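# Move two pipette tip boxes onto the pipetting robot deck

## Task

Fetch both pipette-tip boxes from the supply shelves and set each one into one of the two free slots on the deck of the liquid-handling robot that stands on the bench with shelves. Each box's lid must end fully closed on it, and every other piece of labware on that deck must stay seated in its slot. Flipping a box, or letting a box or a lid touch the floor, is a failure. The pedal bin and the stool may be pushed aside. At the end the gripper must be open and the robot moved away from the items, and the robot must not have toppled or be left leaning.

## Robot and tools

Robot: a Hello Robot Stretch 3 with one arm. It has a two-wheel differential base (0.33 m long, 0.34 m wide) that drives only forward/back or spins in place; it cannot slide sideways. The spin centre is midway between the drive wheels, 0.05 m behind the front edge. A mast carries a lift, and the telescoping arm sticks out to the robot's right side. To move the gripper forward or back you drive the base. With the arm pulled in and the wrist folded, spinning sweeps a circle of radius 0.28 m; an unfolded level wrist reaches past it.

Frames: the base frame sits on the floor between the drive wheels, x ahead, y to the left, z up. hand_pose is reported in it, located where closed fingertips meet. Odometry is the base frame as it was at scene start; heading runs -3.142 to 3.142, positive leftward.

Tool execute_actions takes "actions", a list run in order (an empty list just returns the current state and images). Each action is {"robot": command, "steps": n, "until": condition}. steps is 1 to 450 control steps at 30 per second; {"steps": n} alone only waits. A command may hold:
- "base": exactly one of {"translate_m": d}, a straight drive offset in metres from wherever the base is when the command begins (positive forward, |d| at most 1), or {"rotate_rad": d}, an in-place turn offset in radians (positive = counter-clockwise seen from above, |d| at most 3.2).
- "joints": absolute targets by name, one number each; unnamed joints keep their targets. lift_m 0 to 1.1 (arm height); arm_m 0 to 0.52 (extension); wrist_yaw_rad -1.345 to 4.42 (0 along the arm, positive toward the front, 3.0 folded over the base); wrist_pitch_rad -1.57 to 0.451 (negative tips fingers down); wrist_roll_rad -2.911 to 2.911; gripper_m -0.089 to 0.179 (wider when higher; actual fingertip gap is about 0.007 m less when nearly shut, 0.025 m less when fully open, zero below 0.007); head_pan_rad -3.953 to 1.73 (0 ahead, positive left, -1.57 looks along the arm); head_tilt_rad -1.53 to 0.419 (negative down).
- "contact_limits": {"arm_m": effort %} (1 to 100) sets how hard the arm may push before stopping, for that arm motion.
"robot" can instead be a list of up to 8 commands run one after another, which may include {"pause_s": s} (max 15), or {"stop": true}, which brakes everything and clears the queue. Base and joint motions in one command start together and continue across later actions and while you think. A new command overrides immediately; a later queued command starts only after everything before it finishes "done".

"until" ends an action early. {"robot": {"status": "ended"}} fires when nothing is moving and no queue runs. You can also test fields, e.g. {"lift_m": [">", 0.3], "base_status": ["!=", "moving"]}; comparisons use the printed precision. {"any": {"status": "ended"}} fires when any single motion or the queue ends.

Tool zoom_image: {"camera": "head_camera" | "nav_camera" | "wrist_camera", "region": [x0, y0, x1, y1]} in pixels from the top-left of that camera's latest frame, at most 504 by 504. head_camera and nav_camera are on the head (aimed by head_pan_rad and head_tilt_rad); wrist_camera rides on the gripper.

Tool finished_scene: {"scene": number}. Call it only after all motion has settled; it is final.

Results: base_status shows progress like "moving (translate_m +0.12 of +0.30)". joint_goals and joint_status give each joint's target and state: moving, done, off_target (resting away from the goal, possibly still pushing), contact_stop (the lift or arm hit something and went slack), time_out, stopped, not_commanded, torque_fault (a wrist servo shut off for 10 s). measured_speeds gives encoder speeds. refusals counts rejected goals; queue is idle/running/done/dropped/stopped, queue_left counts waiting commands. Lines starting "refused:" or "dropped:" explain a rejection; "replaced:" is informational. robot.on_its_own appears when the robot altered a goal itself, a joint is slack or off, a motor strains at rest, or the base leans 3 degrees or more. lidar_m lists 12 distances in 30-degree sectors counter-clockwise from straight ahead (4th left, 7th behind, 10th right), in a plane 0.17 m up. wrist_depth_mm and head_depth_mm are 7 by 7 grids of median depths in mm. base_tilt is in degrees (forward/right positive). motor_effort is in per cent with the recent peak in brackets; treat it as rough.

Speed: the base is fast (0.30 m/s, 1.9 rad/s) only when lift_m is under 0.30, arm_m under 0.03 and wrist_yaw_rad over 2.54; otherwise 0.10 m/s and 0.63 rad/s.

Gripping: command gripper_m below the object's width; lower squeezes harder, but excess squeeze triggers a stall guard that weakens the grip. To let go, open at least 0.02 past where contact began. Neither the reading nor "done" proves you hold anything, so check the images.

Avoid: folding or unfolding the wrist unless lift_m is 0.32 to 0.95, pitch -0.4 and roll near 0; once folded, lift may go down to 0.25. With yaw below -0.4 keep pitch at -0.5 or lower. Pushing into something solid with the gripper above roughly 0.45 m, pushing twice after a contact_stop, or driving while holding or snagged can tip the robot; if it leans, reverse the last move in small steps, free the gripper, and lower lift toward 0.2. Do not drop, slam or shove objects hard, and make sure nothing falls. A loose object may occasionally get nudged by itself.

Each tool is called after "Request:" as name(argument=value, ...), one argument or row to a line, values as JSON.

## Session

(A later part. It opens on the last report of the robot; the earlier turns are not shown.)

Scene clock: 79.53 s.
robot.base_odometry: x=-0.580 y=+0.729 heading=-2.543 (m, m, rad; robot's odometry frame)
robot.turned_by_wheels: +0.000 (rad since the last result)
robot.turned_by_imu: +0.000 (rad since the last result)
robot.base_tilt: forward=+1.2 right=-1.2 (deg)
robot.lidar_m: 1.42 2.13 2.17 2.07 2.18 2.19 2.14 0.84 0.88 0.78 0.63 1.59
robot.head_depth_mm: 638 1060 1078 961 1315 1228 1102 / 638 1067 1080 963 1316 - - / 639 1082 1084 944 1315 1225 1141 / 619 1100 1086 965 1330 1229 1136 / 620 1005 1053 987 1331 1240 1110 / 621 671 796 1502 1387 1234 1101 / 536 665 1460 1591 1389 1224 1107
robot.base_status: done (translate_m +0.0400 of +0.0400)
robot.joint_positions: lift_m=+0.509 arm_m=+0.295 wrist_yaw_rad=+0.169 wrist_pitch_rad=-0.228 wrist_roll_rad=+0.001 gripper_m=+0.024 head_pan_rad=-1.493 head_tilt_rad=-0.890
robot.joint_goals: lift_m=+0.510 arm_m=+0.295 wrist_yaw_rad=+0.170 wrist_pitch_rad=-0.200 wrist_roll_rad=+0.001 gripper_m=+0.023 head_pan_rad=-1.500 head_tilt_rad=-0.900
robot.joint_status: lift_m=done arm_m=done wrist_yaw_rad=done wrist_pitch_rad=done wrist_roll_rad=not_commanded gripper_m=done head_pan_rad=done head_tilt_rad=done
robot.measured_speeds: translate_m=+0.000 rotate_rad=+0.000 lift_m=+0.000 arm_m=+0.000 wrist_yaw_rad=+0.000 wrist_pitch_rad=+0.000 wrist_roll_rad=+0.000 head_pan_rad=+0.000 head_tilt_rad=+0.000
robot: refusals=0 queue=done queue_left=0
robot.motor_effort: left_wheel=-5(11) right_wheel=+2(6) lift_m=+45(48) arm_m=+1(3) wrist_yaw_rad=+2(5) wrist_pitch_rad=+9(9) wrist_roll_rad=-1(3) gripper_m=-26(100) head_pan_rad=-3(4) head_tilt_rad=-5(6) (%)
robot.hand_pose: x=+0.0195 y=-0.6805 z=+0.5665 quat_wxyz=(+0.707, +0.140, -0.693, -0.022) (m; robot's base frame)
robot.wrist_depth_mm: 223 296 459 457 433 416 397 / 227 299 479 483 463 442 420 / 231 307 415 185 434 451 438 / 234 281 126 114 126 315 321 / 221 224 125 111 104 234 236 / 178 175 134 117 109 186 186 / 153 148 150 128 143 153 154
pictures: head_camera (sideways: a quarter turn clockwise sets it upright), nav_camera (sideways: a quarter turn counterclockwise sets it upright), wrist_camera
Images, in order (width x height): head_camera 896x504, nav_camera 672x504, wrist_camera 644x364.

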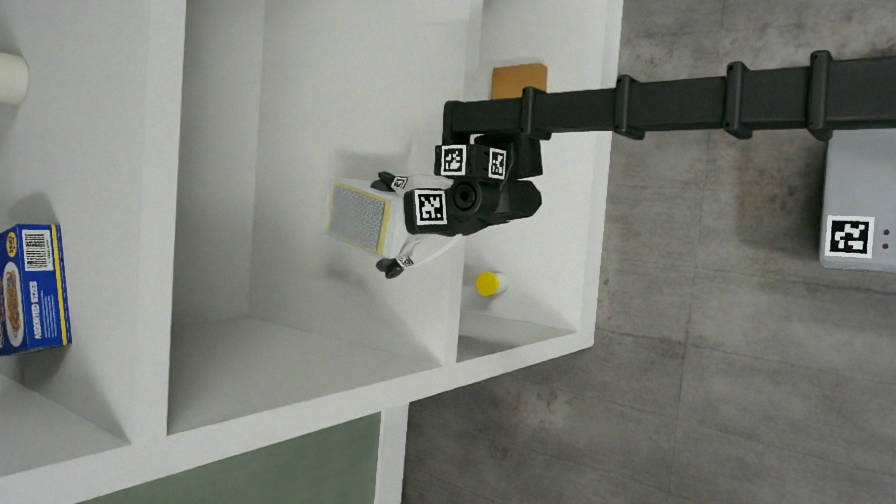

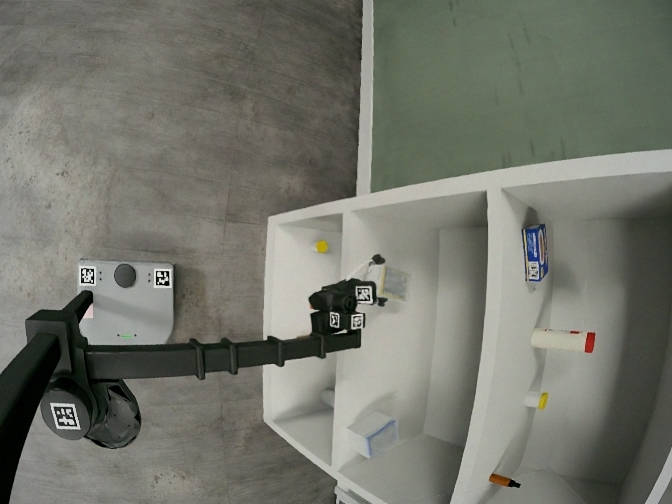

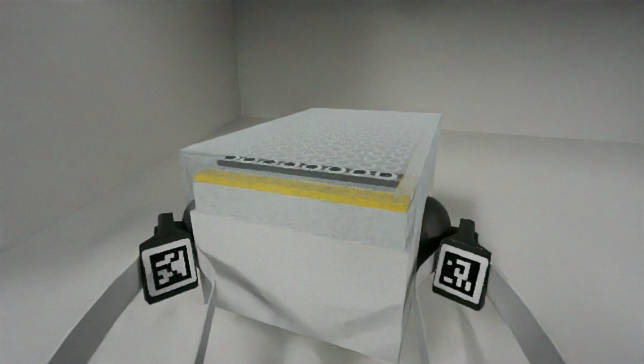

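Request:
execute_actions(
  actions=[
    {"robot":[{"joints":{"lift_m":0.484}},{"joints":{"gripper_m":0.179}},{"joints":{"lift_m":0.5,"arm_m":0.22}},{"base":{"translate_m":0.08},"joints":{"wrist_yaw_rad":-0.2}}],"steps":450,"until":{"robot":{"status":"ended"}}},
  ],
)

Scene clock: 91.50 s.
robot.base_odometry: x=-0.646 y=+0.684 heading=-2.543 (m, m, rad; robot's odometry frame)
robot.turned_by_wheels: +0.000 (rad since the last result)
robot.turned_by_imu: +0.000 (rad since the last result)
robot.base_tilt: forward=+1.1 right=-1.2 (deg)
robot.lidar_m: 1.34 1.71 2.11 2.07 2.17 2.27 2.21 0.90 1.00 0.60 0.61 1.59
robot.head_depth_mm: 639 1059 1083 966 1308 1227 1104 / 638 1075 1085 961 1329 - - / 617 1084 1087 926 - 1229 1132 / 619 1088 1088 992 1329 1231 1137 / 597 655 788 1012 1340 1229 1105 / 529 1126 1436 1597 1396 1238 1106 / 1005 1189 1454 1595 1391 1237 1106
robot.base_status: done (translate_m +0.0800 of +0.0800)
robot.joint_positions: lift_m=+0.499 arm_m=+0.220 wrist_yaw_rad=-0.198 wrist_pitch_rad=-0.214 wrist_roll_rad=+0.000 gripper_m=+0.179 head_pan_rad=-1.493 head_tilt_rad=-0.890
robot.joint_goals: lift_m=+0.500 arm_m=+0.220 wrist_yaw_rad=-0.200 wrist_pitch_rad=-0.200 wrist_roll_rad=+0.000 gripper_m=+0.179 head_pan_rad=-1.500 head_tilt_rad=-0.900
robot.joint_status: lift_m=done arm_m=done wrist_yaw_rad=done wrist_pitch_rad=done wrist_roll_rad=not_commanded gripper_m=done head_pan_rad=done head_tilt_rad=done
robot.measured_speeds: translate_m=+0.000 rotate_rad=+0.000 lift_m=+0.000 arm_m=+0.000 wrist_yaw_rad=+0.000 wrist_pitch_rad=+0.000 wrist_roll_rad=+0.000 head_pan_rad=+0.000 head_tilt_rad=+0.000
robot: refusals=0 queue=done queue_left=0
robot.motor_effort: left_wheel=-5(7) right_wheel=+1(7) lift_m=+44(47) arm_m=-3(3) wrist_yaw_rad=-1(4) wrist_pitch_rad=+4(9) wrist_roll_rad=+0(1) gripper_m=-1(85) head_pan_rad=-4(4) head_tilt_rad=-5(5) (%)
robot.hand_pose: x=-0.0698 y=-0.6058 z=+0.5601 quat_wxyz=(+0.692, +0.006, -0.707, -0.145) (m; robot's base frame)
robot.wrist_depth_mm: 309 471 498 528 555 579 599 / 305 502 529 558 593 618 627 / 300 406 367 240 478 489 503 / 268 289 190 190 302 306 312 / 223 215 200 201 222 226 228 / - 171 172 174 175 179 196 / 143 148 155 167 182 666 651
pictures: head_camera (sideways: a quarter turn clockwise sets it upright), nav_camera (sideways: a quarter turn counterclockwise sets it upright), wrist_camera
Images, in order (width x height): head_camera 896x504, nav_camera 672x504, wrist_camera 644x364.

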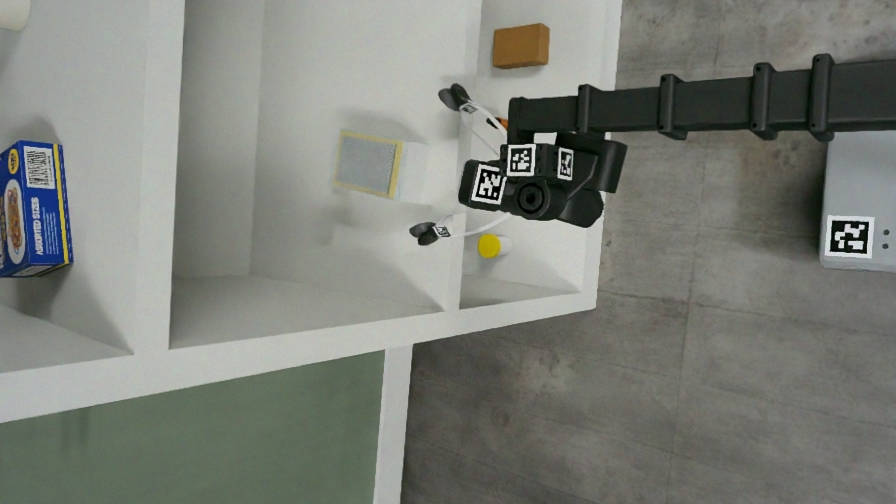

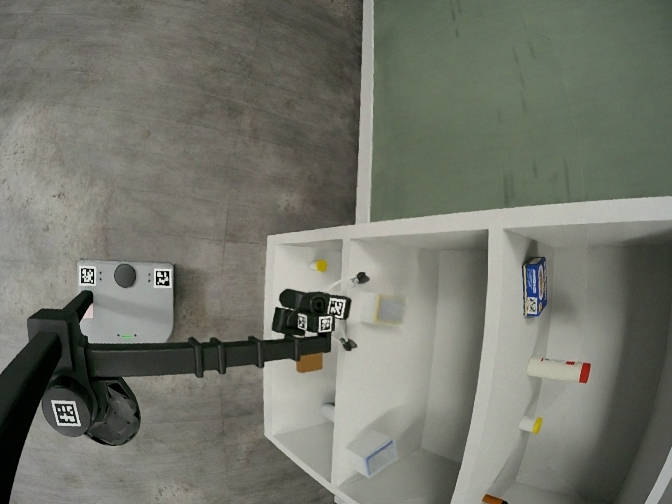

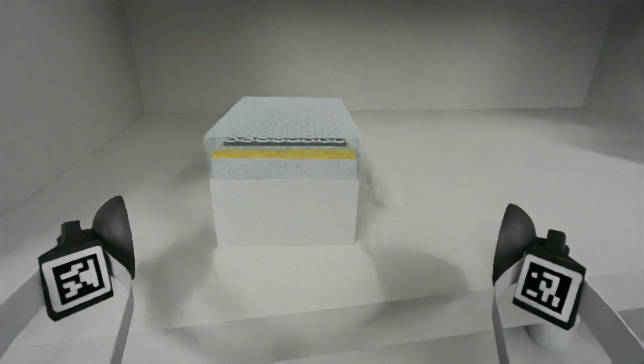

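Request:
execute_actions(
  actions=[
    {"robot":[{"base":{"translate_m":0.005},"joints":{"arm_m":0.292,"lift_m":0.49}},{"joints":{"lift_m":0.482,"gripper_m":0.12}},{"joints":{"gripper_m":0.045}},{"joints":{"lift_m":0.51}}],"steps":450,"until":{"robot":{"status":"ended"}}},
  ],
)

Scene clock: 99.83 s.
robot.base_odometry: x=-0.651 y=+0.682 heading=-2.543 (m, m, rad; robot's odometry frame)
robot.turned_by_wheels: +0.000 (rad since the last result)
robot.turned_by_imu: +0.000 (rad since the last result)
robot.base_tilt: forward=+1.2 right=-1.2 (deg)
robot.lidar_m: 1.33 2.05 2.11 2.06 2.17 2.28 2.22 0.91 0.79 0.60 0.61 1.59
robot.head_depth_mm: 638 1057 1079 962 1311 1226 1103 / 637 1075 1079 967 1325 - - / 615 1089 1084 919 1307 1225 1136 / 618 1073 1083 986 1330 1232 1136 / 597 640 808 1019 1355 1233 1106 / 540 1147 1429 1589 1393 1227 1109 / 1002 1184 1459 1597 1395 1231 1104
robot.base_status: done (translate_m +0.0050 of +0.0050)
robot.joint_positions: lift_m=+0.509 arm_m=+0.292 wrist_yaw_rad=-0.200 wrist_pitch_rad=-0.222 wrist_roll_rad=+0.000 gripper_m=+0.046 head_pan_rad=-1.493 head_tilt_rad=-0.890
robot.joint_goals: lift_m=+0.510 arm_m=+0.292 wrist_yaw_rad=-0.200 wrist_pitch_rad=-0.200 wrist_roll_rad=+0.000 gripper_m=+0.045 head_pan_rad=-1.500 head_tilt_rad=-0.900
robot.joint_status: lift_m=done arm_m=done wrist_yaw_rad=done wrist_pitch_rad=done wrist_roll_rad=not_commanded gripper_m=done head_pan_rad=done head_tilt_rad=done
robot.measured_speeds: translate_m=+0.000 rotate_rad=+0.000 lift_m=+0.000 arm_m=+0.000 wrist_yaw_rad=+0.000 wrist_pitch_rad=+0.000 wrist_roll_rad=+0.000 head_pan_rad=+0.000 head_tilt_rad=+0.000
robot: refusals=0 queue=done queue_left=0
robot.motor_effort: left_wheel=-5(9) right_wheel=+1(7) lift_m=+44(46) arm_m=+3(5) wrist_yaw_rad=+0(6) wrist_pitch_rad=+7(7) wrist_roll_rad=+0(1) gripper_m=-18(94) head_pan_rad=-4(3) head_tilt_rad=-5(5) (%)
robot.hand_pose: x=-0.0700 y=-0.6764 z=+0.5680 quat_wxyz=(+0.692, +0.008, -0.707, -0.148) (m; robot's base frame)
robot.wrist_depth_mm: 299 415 437 461 481 510 536 / 294 439 467 491 513 540 571 / 289 416 466 483 484 506 518 / 269 302 131 127 136 322 328 / 224 227 127 128 130 238 239 / 179 180 134 135 137 188 190 / 154 150 147 153 154 155 157
pictures: head_camera (sideways: a quarter turn clockwise sets it upright), nav_camera (sideways: a quarter turn counterclockwise sets it upright), wrist_camera
Images, in order (width x height): head_camera 896x504, nav_camera 672x504, wrist_camera 644x364.

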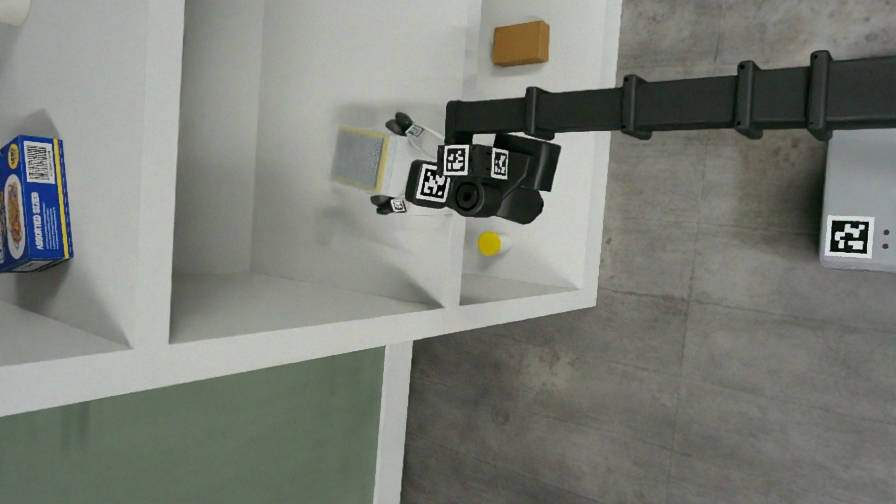

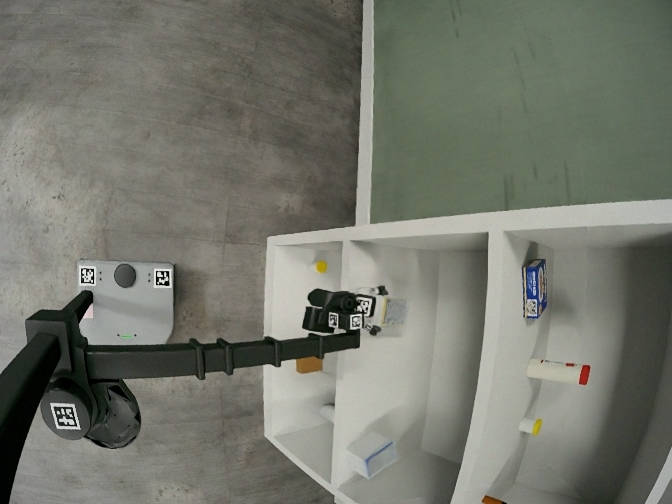

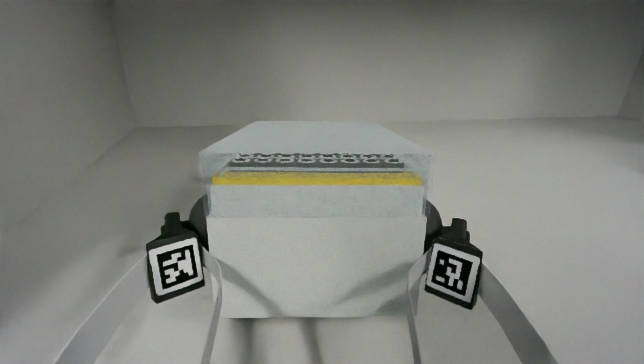

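Request:
execute_actions(
  actions=[
    {"robot":[{"joints":{"lift_m":0.483}},{"joints":{"gripper_m":0.13}},{"joints":{"arm_m":0.314}},{"joints":{"gripper_m":0.085}}],"steps":450,"until":{"robot":{"status":"ended"}}},
  ],
)

Scene clock: 110.00 s.
robot.base_odometry: x=-0.651 y=+0.682 heading=-2.544 (m, m, rad; robot's odometry frame)
robot.turned_by_wheels: +0.000 (rad since the last result)
robot.turned_by_imu: +0.000 (rad since the last result)
robot.base_tilt: forward=+1.2 right=-1.2 (deg)
robot.lidar_m: 1.33 2.05 2.11 2.07 2.17 2.28 2.22 0.91 0.80 0.60 0.61 1.59
robot.head_depth_mm: 638 1061 1081 966 1312 1228 1098 / 641 1076 1078 967 1327 1229 - / 616 1085 1086 - 1313 1235 1134 / 617 1070 1085 993 1323 1232 1136 / 597 641 810 1014 1352 1235 1107 / 541 1150 1432 1600 1390 1236 1109 / 1006 1190 1458 1600 1393 1235 1105
robot.base_status: done (translate_m +0.0050 of +0.0050)
robot.joint_positions: lift_m=+0.484 arm_m=+0.314 wrist_yaw_rad=-0.204 wrist_pitch_rad=-0.195 wrist_roll_rad=+0.000 gripper_m=+0.085 head_pan_rad=-1.493 head_tilt_rad=-0.890
robot.joint_goals: lift_m=+0.483 arm_m=+0.314 wrist_yaw_rad=-0.200 wrist_pitch_rad=-0.200 wrist_roll_rad=+0.000 gripper_m=+0.085 head_pan_rad=-1.500 head_tilt_rad=-0.900
robot.joint_status: lift_m=done arm_m=done wrist_yaw_rad=done wrist_pitch_rad=done wrist_roll_rad=not_commanded gripper_m=done head_pan_rad=done head_tilt_rad=done
robot.measured_speeds: translate_m=+0.000 rotate_rad=+0.000 lift_m=+0.000 arm_m=+0.000 wrist_yaw_rad=+0.000 wrist_pitch_rad=+0.000 wrist_roll_rad=+0.000 head_pan_rad=+0.000 head_tilt_rad=+0.000
robot: refusals=0 queue=done queue_left=0
robot.motor_effort: left_wheel=-6(6) right_wheel=+3(4) lift_m=+14(44) arm_m=+4(5) wrist_yaw_rad=+4(5) wrist_pitch_rad=-2(7) wrist_roll_rad=+0(1) gripper_m=-7(90) head_pan_rad=-3(4) head_tilt_rad=-5(5) (%)
robot.hand_pose: x=-0.0715 y=-0.7002 z=+0.5493 quat_wxyz=(+0.693, -0.003, -0.707, -0.140) (m; robot's base frame)
robot.wrist_depth_mm: 301 401 420 441 466 488 518 / 298 420 443 468 491 520 550 / 295 397 388 178 458 473 483 / 257 269 127 124 132 289 293 / 195 197 125 128 129 207 209 / 154 155 136 137 142 165 163 / 132 128 129 130 131 132 133
pictures: head_camera (sideways: a quarter turn clockwise sets it upright), nav_camera (sideways: a quarter turn counterclockwise sets it upright), wrist_camera
Images, in order (width x height): head_camera 896x504, nav_camera 672x504, wrist_camera 644x364.

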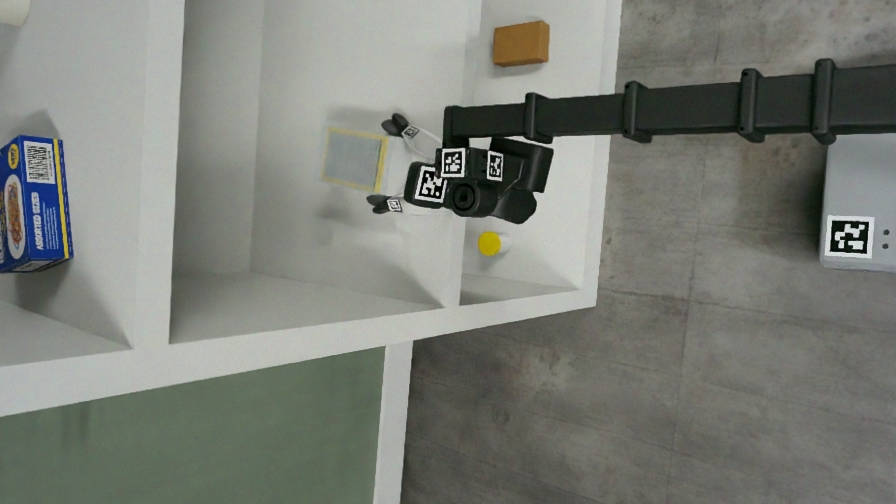

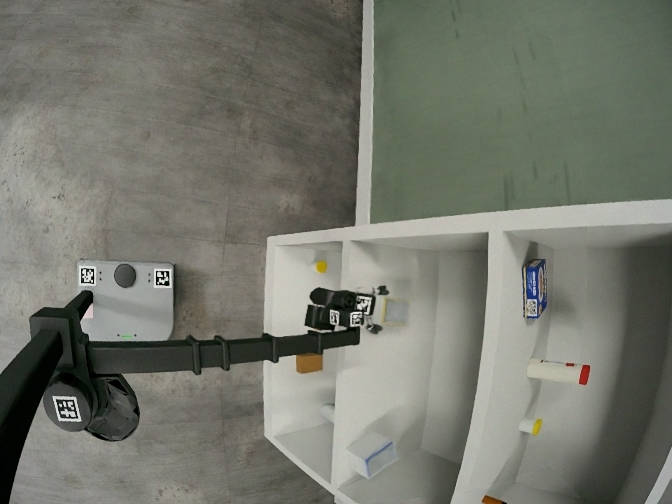

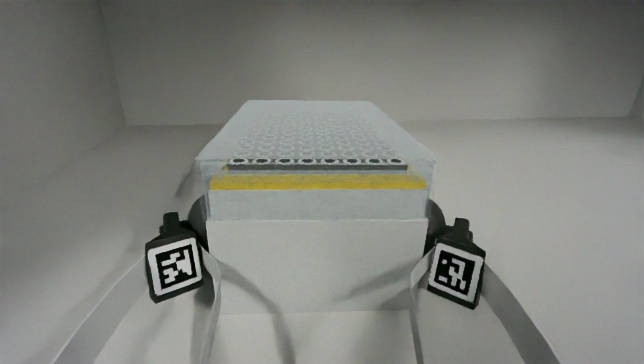

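Request:
execute_actions(
  actions=[
    {"robot":[{"joints":{"gripper_m":-0.02}},{"joints":{"lift_m":0.525}}],"steps":450,"until":{"robot":{"status":"ended"}}},
    {"steps":30},
  ],
)

Scene clock: 116.53 s.
robot.base_odometry: x=-0.651 y=+0.682 heading=-2.543 (m, m, rad; robot's odometry frame)
robot.turned_by_wheels: +0.000 (rad since the last result)
robot.turned_by_imu: +0.000 (rad since the last result)
robot.base_tilt: forward=+1.1 right=-1.2 (deg)
robot.lidar_m: 1.33 2.04 2.12 2.06 2.17 2.27 2.22 0.91 0.79 0.60 0.61 1.59
robot.head_depth_mm: 640 1062 1082 964 1320 1228 1099 / 638 1075 1082 966 1332 - - / 616 1091 1089 - 1324 1233 1133 / 618 1070 1083 989 1330 1232 1140 / 596 639 810 1018 1353 1231 1107 / 540 1151 1434 1587 1394 1228 1107 / 1003 1191 1452 1609 1392 1237 1107
robot.base_status: done (translate_m +0.0050 of +0.0050)
robot.joint_positions: lift_m=+0.524 arm_m=+0.314 wrist_yaw_rad=-0.200 wrist_pitch_rad=-0.229 wrist_roll_rad=+0.000 gripper_m=-0.008 head_pan_rad=-1.493 head_tilt_rad=-0.890
robot.joint_goals: lift_m=+0.525 arm_m=+0.314 wrist_yaw_rad=-0.200 wrist_pitch_rad=-0.200 wrist_roll_rad=+0.000 gripper_m=-0.010 head_pan_rad=-1.500 head_tilt_rad=-0.900
robot.joint_status: lift_m=done arm_m=done wrist_yaw_rad=done wrist_pitch_rad=done wrist_roll_rad=not_commanded gripper_m=done head_pan_rad=done head_tilt_rad=done
robot.measured_speeds: translate_m=+0.000 rotate_rad=+0.000 lift_m=+0.000 arm_m=+0.000 wrist_yaw_rad=+0.000 wrist_pitch_rad=+0.000 wrist_roll_rad=+0.000 head_pan_rad=+0.000 head_tilt_rad=+0.000
robot: refusals=0 queue=done queue_left=0
robot.on_its_own: gripper_m is held at -0.010, not at your -0.020, by its stall guard, which is still easing
robot.motor_effort: left_wheel=-5(6) right_wheel=+2(3) lift_m=+45(45) arm_m=+3(4) wrist_yaw_rad=+1(4) wrist_pitch_rad=+9(9) wrist_roll_rad=+0(0) gripper_m=-33(100) head_pan_rad=-3(4) head_tilt_rad=-6(5) (%)
robot.hand_pose: x=-0.0700 y=-0.6978 z=+0.5813 quat_wxyz=(+0.691, +0.011, -0.707, -0.151) (m; robot's base frame)
robot.wrist_depth_mm: 297 400 419 436 460 482 510 / 294 425 446 467 491 522 544 / 289 430 460 484 506 539 565 / 286 331 132 128 222 353 357 / 246 248 129 130 131 262 264 / 197 198 136 136 138 207 209 / 170 166 168 168 170 170 173
pictures: head_camera (sideways: a quarter turn clockwise sets it upright), nav_camera (sideways: a quarter turn counterclockwise sets it upright), wrist_camera
Images, in order (width x height): head_camera 896x504, nav_camera 672x504, wrist_camera 644x364.

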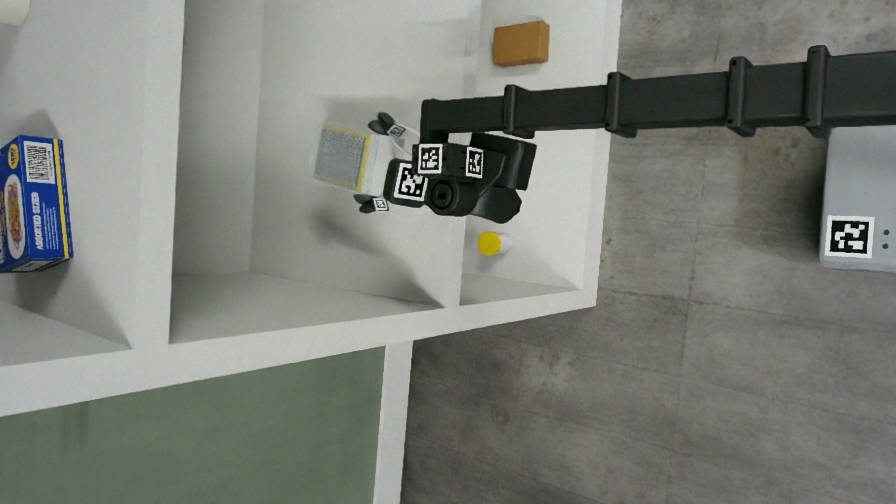

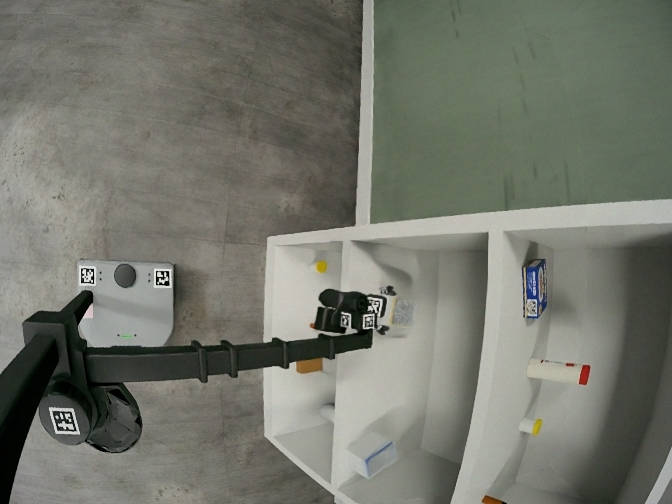

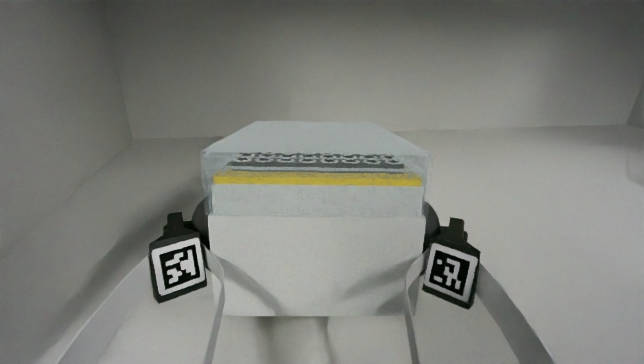

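Request:
execute_actions(
  actions=[
    {"robot":[{"joints":{"lift_m":0.55,"wrist_pitch_rad":-0.09,"wrist_yaw_rad":0,"arm_m":0.27}}],"steps":450,"until":{"robot":{"status":"ended"}}},
    {"steps":30},
  ],
)

Scene clock: 121.87 s.
robot.base_odometry: x=-0.651 y=+0.682 heading=-2.543 (m, m, rad; robot's odometry frame)
robot.turned_by_wheels: +0.000 (rad since the last result)
robot.turned_by_imu: +0.000 (rad since the last result)
robot.base_tilt: forward=+1.2 right=-1.2 (deg)
robot.lidar_m: 1.33 2.04 2.11 2.07 2.17 2.28 2.22 0.91 0.80 0.60 0.61 1.59
robot.head_depth_mm: 636 1060 1080 961 1310 1225 1100 / 639 1075 1082 964 - 1227 - / 616 1086 903 - 1310 1230 1137 / 618 1070 1085 989 1332 1229 1136 / 597 642 808 1014 1345 1231 1105 / 539 1149 1433 1589 1389 1235 1105 / 1005 1190 1462 1584 1392 1234 1106
robot.base_status: done (translate_m +0.0050 of +0.0050)
robot.joint_positions: lift_m=+0.549 arm_m=+0.270 wrist_yaw_rad=-0.001 wrist_pitch_rad=-0.127 wrist_roll_rad=+0.000 gripper_m=+0.017 head_pan_rad=-1.493 head_tilt_rad=-0.890
robot.joint_goals: lift_m=+0.550 arm_m=+0.270 wrist_yaw_rad=+0.000 wrist_pitch_rad=-0.090 wrist_roll_rad=+0.000 gripper_m=+0.016 head_pan_rad=-1.500 head_tilt_rad=-0.900
robot.joint_status: lift_m=done arm_m=done wrist_yaw_rad=done wrist_pitch_rad=done wrist_roll_rad=not_commanded gripper_m=done head_pan_rad=done head_tilt_rad=done
robot.measured_speeds: translate_m=+0.000 rotate_rad=+0.000 lift_m=+0.000 arm_m=+0.000 wrist_yaw_rad=+0.000 wrist_pitch_rad=+0.000 wrist_roll_rad=+0.000 head_pan_rad=+0.000 head_tilt_rad=+0.000
robot: refusals=0 queue=done queue_left=0
robot.on_its_own: gripper_m is held at +0.016, not at your -0.020, by its stall guard, which is still easing
robot.motor_effort: left_wheel=-5(5) right_wheel=+3(2) lift_m=+45(48) arm_m=-4(3) wrist_yaw_rad=+2(4) wrist_pitch_rad=+12(15) wrist_roll_rad=+0(0) gripper_m=-24(33) head_pan_rad=-3(4) head_tilt_rad=-6(6) (%)
robot.hand_pose: x=-0.0218 y=-0.6665 z=+0.6316 quat_wxyz=(+0.706, +0.045, -0.705, -0.046) (m; robot's base frame)
robot.wrist_depth_mm: 195 269 462 472 471 473 467 / 196 270 492 500 498 493 492 / 197 272 471 509 517 520 519 / 198 274 132 128 307 537 536 / 199 258 129 130 131 383 390 / 199 244 136 136 138 293 296 / 195 226 229 231 232 234 236
pictures: head_camera (sideways: a quarter turn clockwise sets it upright), nav_camera (sideways: a quarter turn counterclockwise sets it upright), wrist_camera
Images, in order (width x height): head_camera 896x504, nav_camera 672x504, wrist_camera 644x364.

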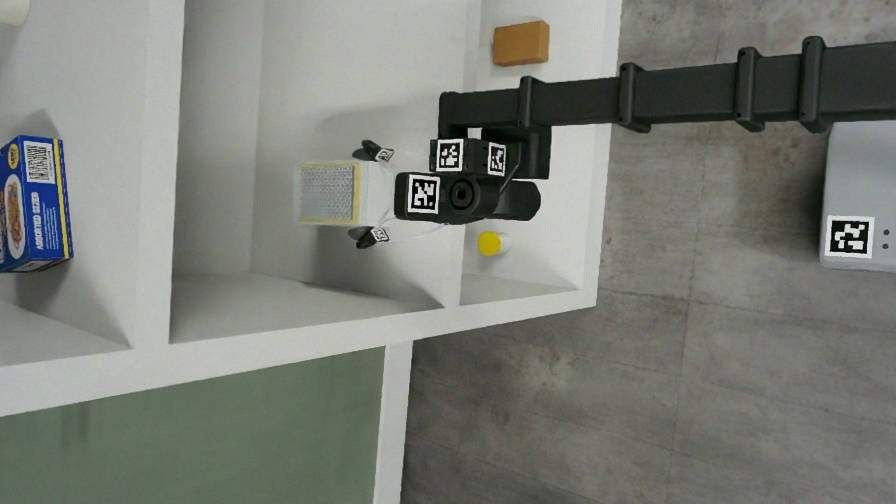

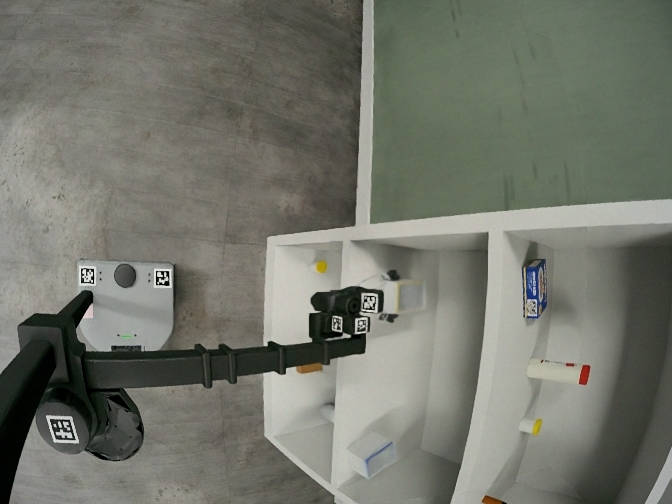

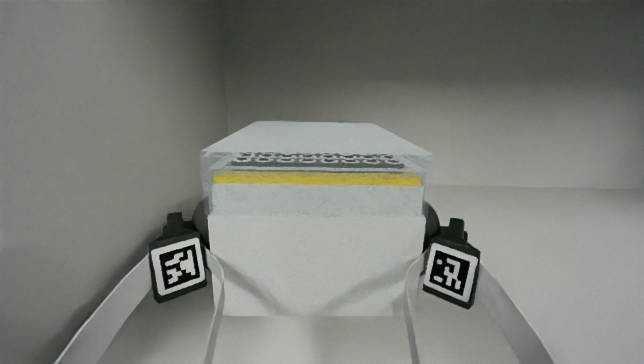

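Request:
execute_actions(
  actions=[
    {"robot":[{"joints":{"arm_m":0.0,"gripper_m":0.04}},{"base":{"rotate_rad":0.99}},{"base":{"translate_m":0.65},"joints":{"lift_m":0.87,"head_tilt_rad":-0.65,"head_pan_rad":-1.57}},{"base":{"translate_m":0.65}},{"base":{"rotate_rad":0.596}}],"steps":450,"until":{"robot":{"status":"ended"}}},
    {"steps":450,"until":{"robot":{"status":"ended"}}},
  ],
)

Scene clock: 155.37 s.
robot.base_odometry: x=-0.628 y=-0.618 heading=-0.958 (m, m, rad; robot's odometry frame)
robot.turned_by_wheels: +1.586 (rad since the last result)
robot.turned_by_imu: +1.568 (rad since the last result)
robot.base_tilt: forward=+1.2 right=-1.2 (deg)
robot.lidar_m: 1.50 1.06 1.43 2.89 2.91 1.76 2.18 1.06 0.94 0.70 0.85 1.61
robot.head_depth_mm: 1178 1302 930 803 1616 - - / 1187 1306 928 813 1568 - - / 1196 1320 999 459 466 - - / 1187 1330 1071 477 1404 1332 1173 / 1208 1339 1069 853 1616 1366 1175 / 758 857 944 872 1635 1362 1177 / 672 753 992 875 1627 1337 1176
robot.base_status: done (rotate_rad +0.5958 of +0.5960)
robot.joint_positions: lift_m=+0.869 arm_m=+0.000 wrist_yaw_rad=+0.000 wrist_pitch_rad=-0.127 wrist_roll_rad=+0.000 gripper_m=+0.041 head_pan_rad=-1.563 head_tilt_rad=-0.655
robot.joint_goals: lift_m=+0.870 arm_m=+0.000 wrist_yaw_rad=+0.000 wrist_pitch_rad=-0.090 wrist_roll_rad=+0.000 gripper_m=+0.040 head_pan_rad=-1.570 head_tilt_rad=-0.650
robot.joint_status: lift_m=done arm_m=done wrist_yaw_rad=done wrist_pitch_rad=done wrist_roll_rad=not_commanded gripper_m=done head_pan_rad=done head_tilt_rad=done
robot.measured_speeds: translate_m=+0.000 rotate_rad=+0.000 lift_m=+0.000 arm_m=+0.000 wrist_yaw_rad=+0.000 wrist_pitch_rad=+0.000 wrist_roll_rad=+0.000 head_pan_rad=+0.000 head_tilt_rad=+0.000
robot: refusals=0 queue=done queue_left=0
robot.motor_effort: left_wheel=-5(11) right_wheel=+3(6) lift_m=+45(46) arm_m=-3(5) wrist_yaw_rad=+1(2) wrist_pitch_rad=+11(11) wrist_roll_rad=+0(0) gripper_m=-17(26) head_pan_rad=-4(13) head_tilt_rad=+2(24) (%)
robot.hand_pose: x=-0.0215 y=-0.3965 z=+0.9518 quat_wxyz=(+0.706, +0.045, -0.705, -0.045) (m; robot's base frame)
robot.wrist_depth_mm: - 510 631 - - - 975 / - 632 - - - - - / - - - - - - - / - 745 131 131 359 853 879 / 548 555 131 132 133 526 572 / 518 508 134 135 137 465 447 / - - - 869 664 - -
pictures: head_camera (sideways: a quarter turn clockwise sets it upright), nav_camera (sideways: a quarter turn counterclockwise sets it upright), wrist_camera
Images, in order (width x height): head_camera 896x504, nav_camera 672x504, wrist_camera 644x364.

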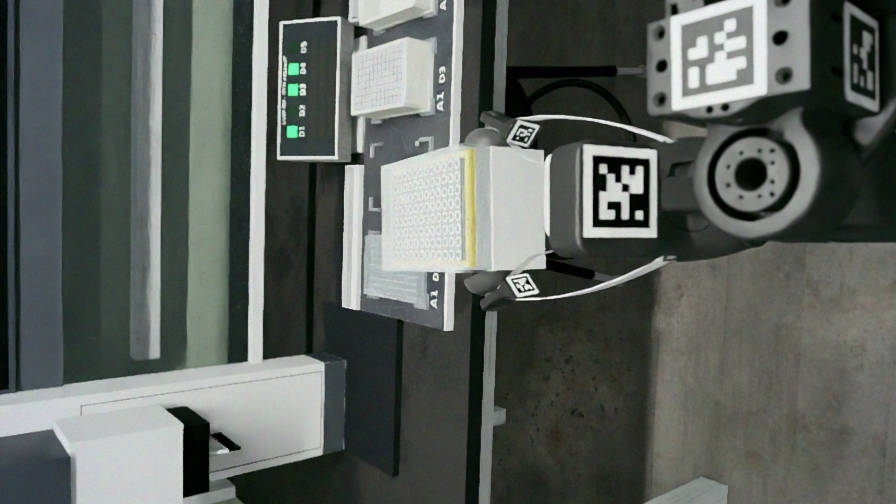

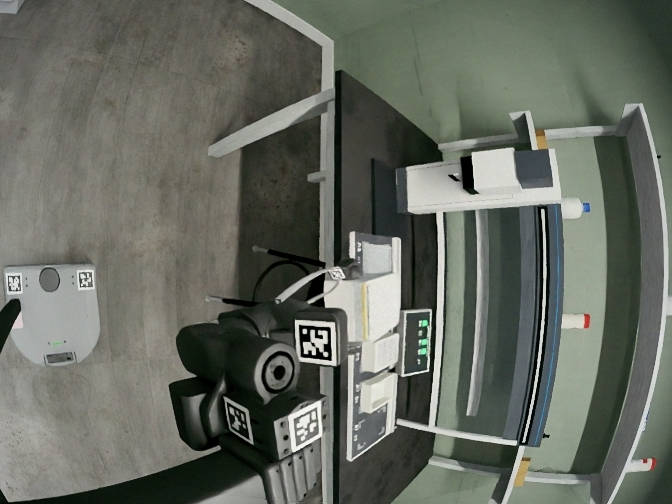

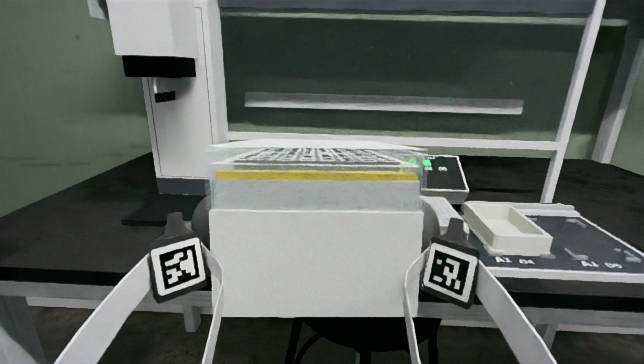

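Request:
execute_actions(
  actions=[
    {"robot":[{"joints":{"gripper_m":0.015,"wrist_pitch_rad":0.05,"lift_m":0.80},"base":{"rotate_rad":-0.04}},{"base":{"translate_m":-0.045},"joints":{"arm_m":0.24}}],"steps":450,"until":{"robot":{"status":"ended"}}},
  ],
)

Scene clock: 170.40 s.
robot.base_odometry: x=-0.653 y=-0.580 heading=-0.998 (m, m, rad; robot's odometry frame)
robot.turned_by_wheels: -0.040 (rad since the last result)
robot.turned_by_imu: -0.039 (rad since the last result)
robot.base_tilt: forward=+1.2 right=-1.2 (deg)
robot.lidar_m: 1.62 1.11 1.44 2.89 2.97 1.72 1.94 1.03 0.93 0.70 0.88 1.67
robot.head_depth_mm: 1182 1315 1064 805 - - 1127 / 1192 1322 927 - 1512 1357 1171 / 1189 1315 932 - 1514 1364 1173 / 1198 1323 1002 816 1583 1363 1176 / 1193 1326 1072 831 1580 1357 1173 / 785 1328 1001 850 1612 1367 1174 / 751 849 935 853 1628 1369 1171
robot.base_status: done (translate_m -0.0450 of -0.0450)
robot.joint_positions: lift_m=+0.801 arm_m=+0.240 wrist_yaw_rad=+0.000 wrist_pitch_rad=+0.012 wrist_roll_rad=+0.000 gripper_m=+0.031 head_pan_rad=-1.563 head_tilt_rad=-0.655
robot.joint_goals: lift_m=+0.800 arm_m=+0.240 wrist_yaw_rad=+0.000 wrist_pitch_rad=+0.050 wrist_roll_rad=+0.000 gripper_m=+0.030 head_pan_rad=-1.570 head_tilt_rad=-0.650
robot.joint_status: lift_m=done arm_m=done wrist_yaw_rad=done wrist_pitch_rad=done wrist_roll_rad=not_commanded gripper_m=done head_pan_rad=done head_tilt_rad=done
robot.measured_speeds: translate_m=+0.000 rotate_rad=+0.000 lift_m=+0.000 arm_m=+0.000 wrist_yaw_rad=+0.000 wrist_pitch_rad=+0.000 wrist_roll_rad=+0.000 head_pan_rad=+0.000 head_tilt_rad=+0.000
robot: refusals=0 queue=done queue_left=0
robot.on_its_own: gripper_m is held at +0.030, not at your +0.015, by its stall guard, which is not easing now
robot.motor_effort: left_wheel=+1(5) right_wheel=-1(7) lift_m=+17(46) arm_m=+4(3) wrist_yaw_rad=+0(1) wrist_pitch_rad=+12(12) wrist_roll_rad=+0(0) gripper_m=-19(98) head_pan_rad=-4(4) head_tilt_rad=+3(2) (%)
robot.hand_pose: x=-0.0214 y=-0.6411 z=+0.9184 quat_wxyz=(+0.707, -0.004, -0.707, +0.004) (m; robot's base frame)
robot.wrist_depth_mm: 371 740 814 801 789 766 747 / 391 887 898 902 903 886 897 / 403 926 915 926 908 921 924 / 413 476 133 134 463 935 892 / 428 480 132 133 134 643 602 / 394 395 134 134 135 362 405 / 316 304 294 295 261 250 296
pictures: head_camera (sideways: a quarter turn clockwise sets it upright), nav_camera (sideways: a quarter turn counterclockwise sets it upright), wrist_camera
Images, in order (width x height): head_camera 896x504, nav_camera 672x504, wrist_camera 644x364.

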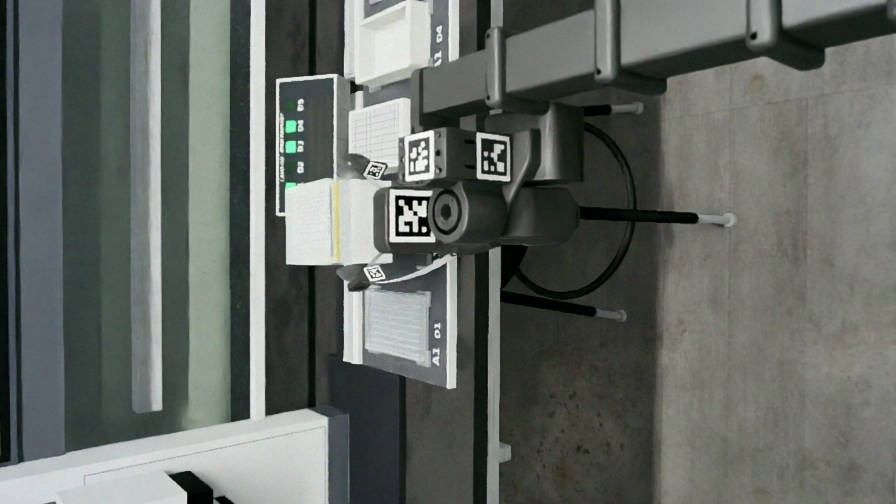

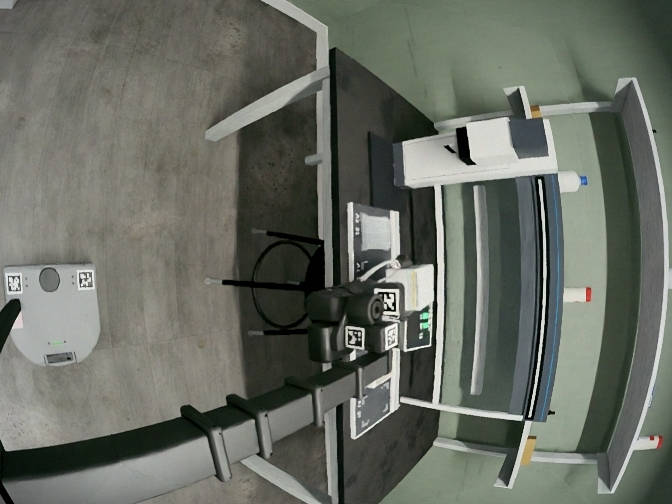

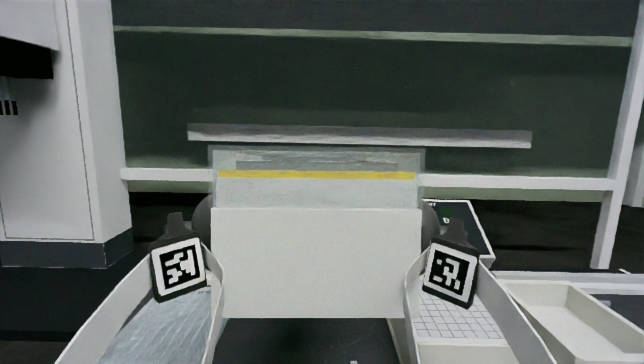

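Request:
execute_actions(
  actions=[
    {"robot":[{"joints":{"arm_m":0.315,"lift_m":0.76}},{"joints":{"lift_m":0.725}}],"steps":450,"until":{"robot":{"status":"ended"}}},
  ],
)

Request:
zoom_image(
  camera="head_camera",
  region=[250,80,500,400],
)

Scene clock: 181.83 s.
robot.base_odometry: x=-0.653 y=-0.580 heading=-0.998 (m, m, rad; robot's odometry frame)
robot.turned_by_wheels: +0.000 (rad since the last result)
robot.turned_by_imu: +0.000 (rad since the last result)
robot.base_tilt: forward=+1.2 right=-1.2 (deg)
robot.lidar_m: 1.61 1.10 1.44 2.89 2.98 1.72 1.94 1.03 0.93 0.70 0.88 1.67
robot.head_depth_mm: 1185 1317 1061 803 1653 1390 - / 1194 1322 933 815 - 1336 1168 / 1193 1327 931 - 1523 1353 1170 / 1193 1318 1066 803 1580 1366 1168 / 1199 1324 1070 831 1583 1362 1177 / 783 1328 1006 852 1628 1363 1175 / 751 845 934 854 1632 1369 1182
robot.base_status: done (translate_m -0.0450 of -0.0450)
robot.joint_positions: lift_m=+0.726 arm_m=+0.315 wrist_yaw_rad=+0.000 wrist_pitch_rad=+0.013 wrist_roll_rad=+0.000 gripper_m=+0.031 head_pan_rad=-1.563 head_tilt_rad=-0.655
robot.joint_goals: lift_m=+0.725 arm_m=+0.315 wrist_yaw_rad=+0.000 wrist_pitch_rad=+0.050 wrist_roll_rad=+0.000 gripper_m=+0.030 head_pan_rad=-1.570 head_tilt_rad=-0.650
robot.joint_status: lift_m=done arm_m=done wrist_yaw_rad=done wrist_pitch_rad=done wrist_roll_rad=not_commanded gripper_m=done head_pan_rad=done head_tilt_rad=done
robot.measured_speeds: translate_m=+0.000 rotate_rad=+0.000 lift_m=+0.000 arm_m=+0.000 wrist_yaw_rad=+0.000 wrist_pitch_rad=+0.000 wrist_roll_rad=+0.000 head_pan_rad=+0.000 head_tilt_rad=+0.000
robot: refusals=0 queue=done queue_left=0
robot.on_its_own: gripper_m is held at +0.030, not at your +0.015, by its stall guard, which is not easing now
robot.motor_effort: left_wheel=+1(1) right_wheel=-2(2) lift_m=+17(18) arm_m=+4(4) wrist_yaw_rad=+1(1) wrist_pitch_rad=+11(11) wrist_roll_rad=+0(0) gripper_m=-20(21) head_pan_rad=-4(4) head_tilt_rad=+2(2) (%)
robot.hand_pose: x=-0.0214 y=-0.7161 z=+0.8434 quat_wxyz=(+0.707, -0.004, -0.707, +0.004) (m; robot's base frame)
robot.wrist_depth_mm: 342 790 807 805 805 801 803 / 344 837 825 830 814 825 812 / 345 838 758 764 842 853 855 / 348 691 133 134 324 359 800 / 348 357 132 133 134 310 429 / 247 249 134 134 135 179 201 / 199 191 185 186 188 157 156
pictures: head_camera (sideways: a quarter turn clockwise sets it upright), nav_camera (sideways: a quarter turn counterclockwise sets it upright), wrist_camera
Images, in order (width x height): head_camera 896x504, nav_camera 672x504, wrist_camera 644x364.

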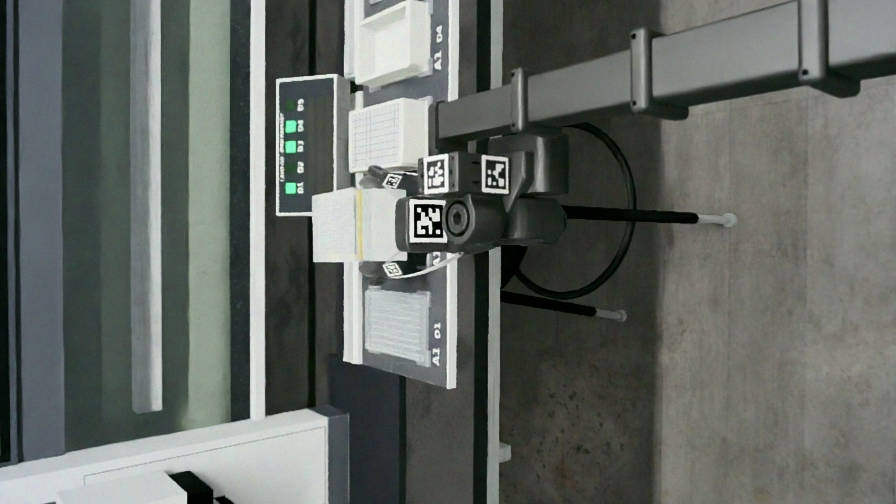

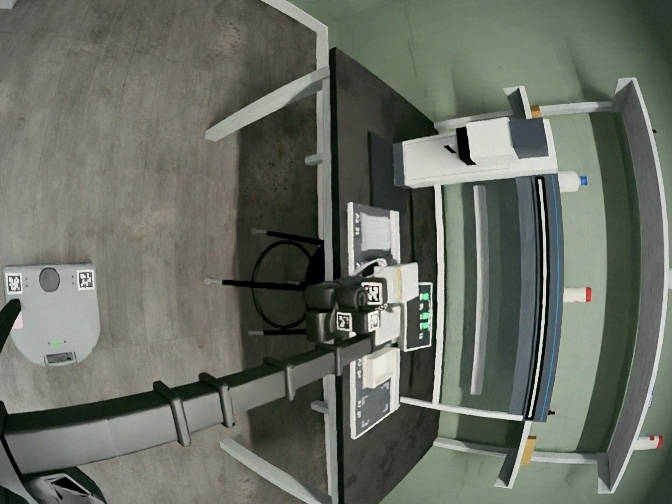

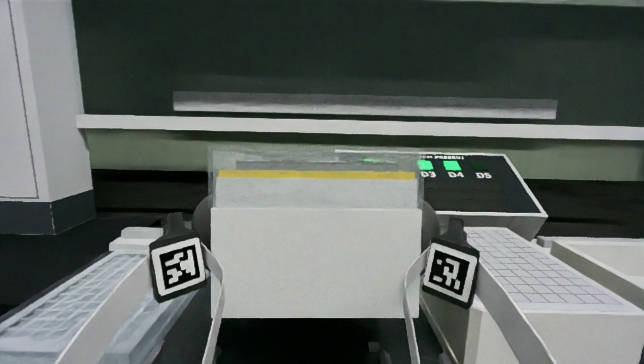

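Region (250, 80, 500, 400) of head_camera's 896x504 image, scaled by 1.575, with more detail than that image has; it fills the left 394 columns of this view, and the rest is white.

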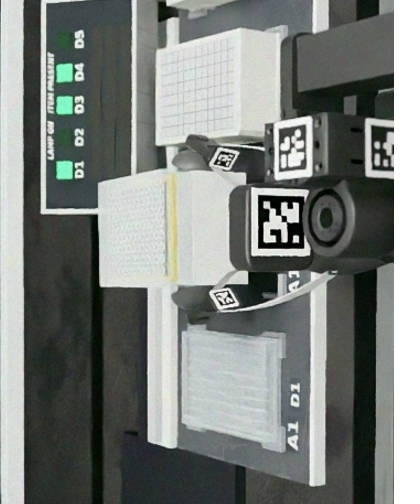

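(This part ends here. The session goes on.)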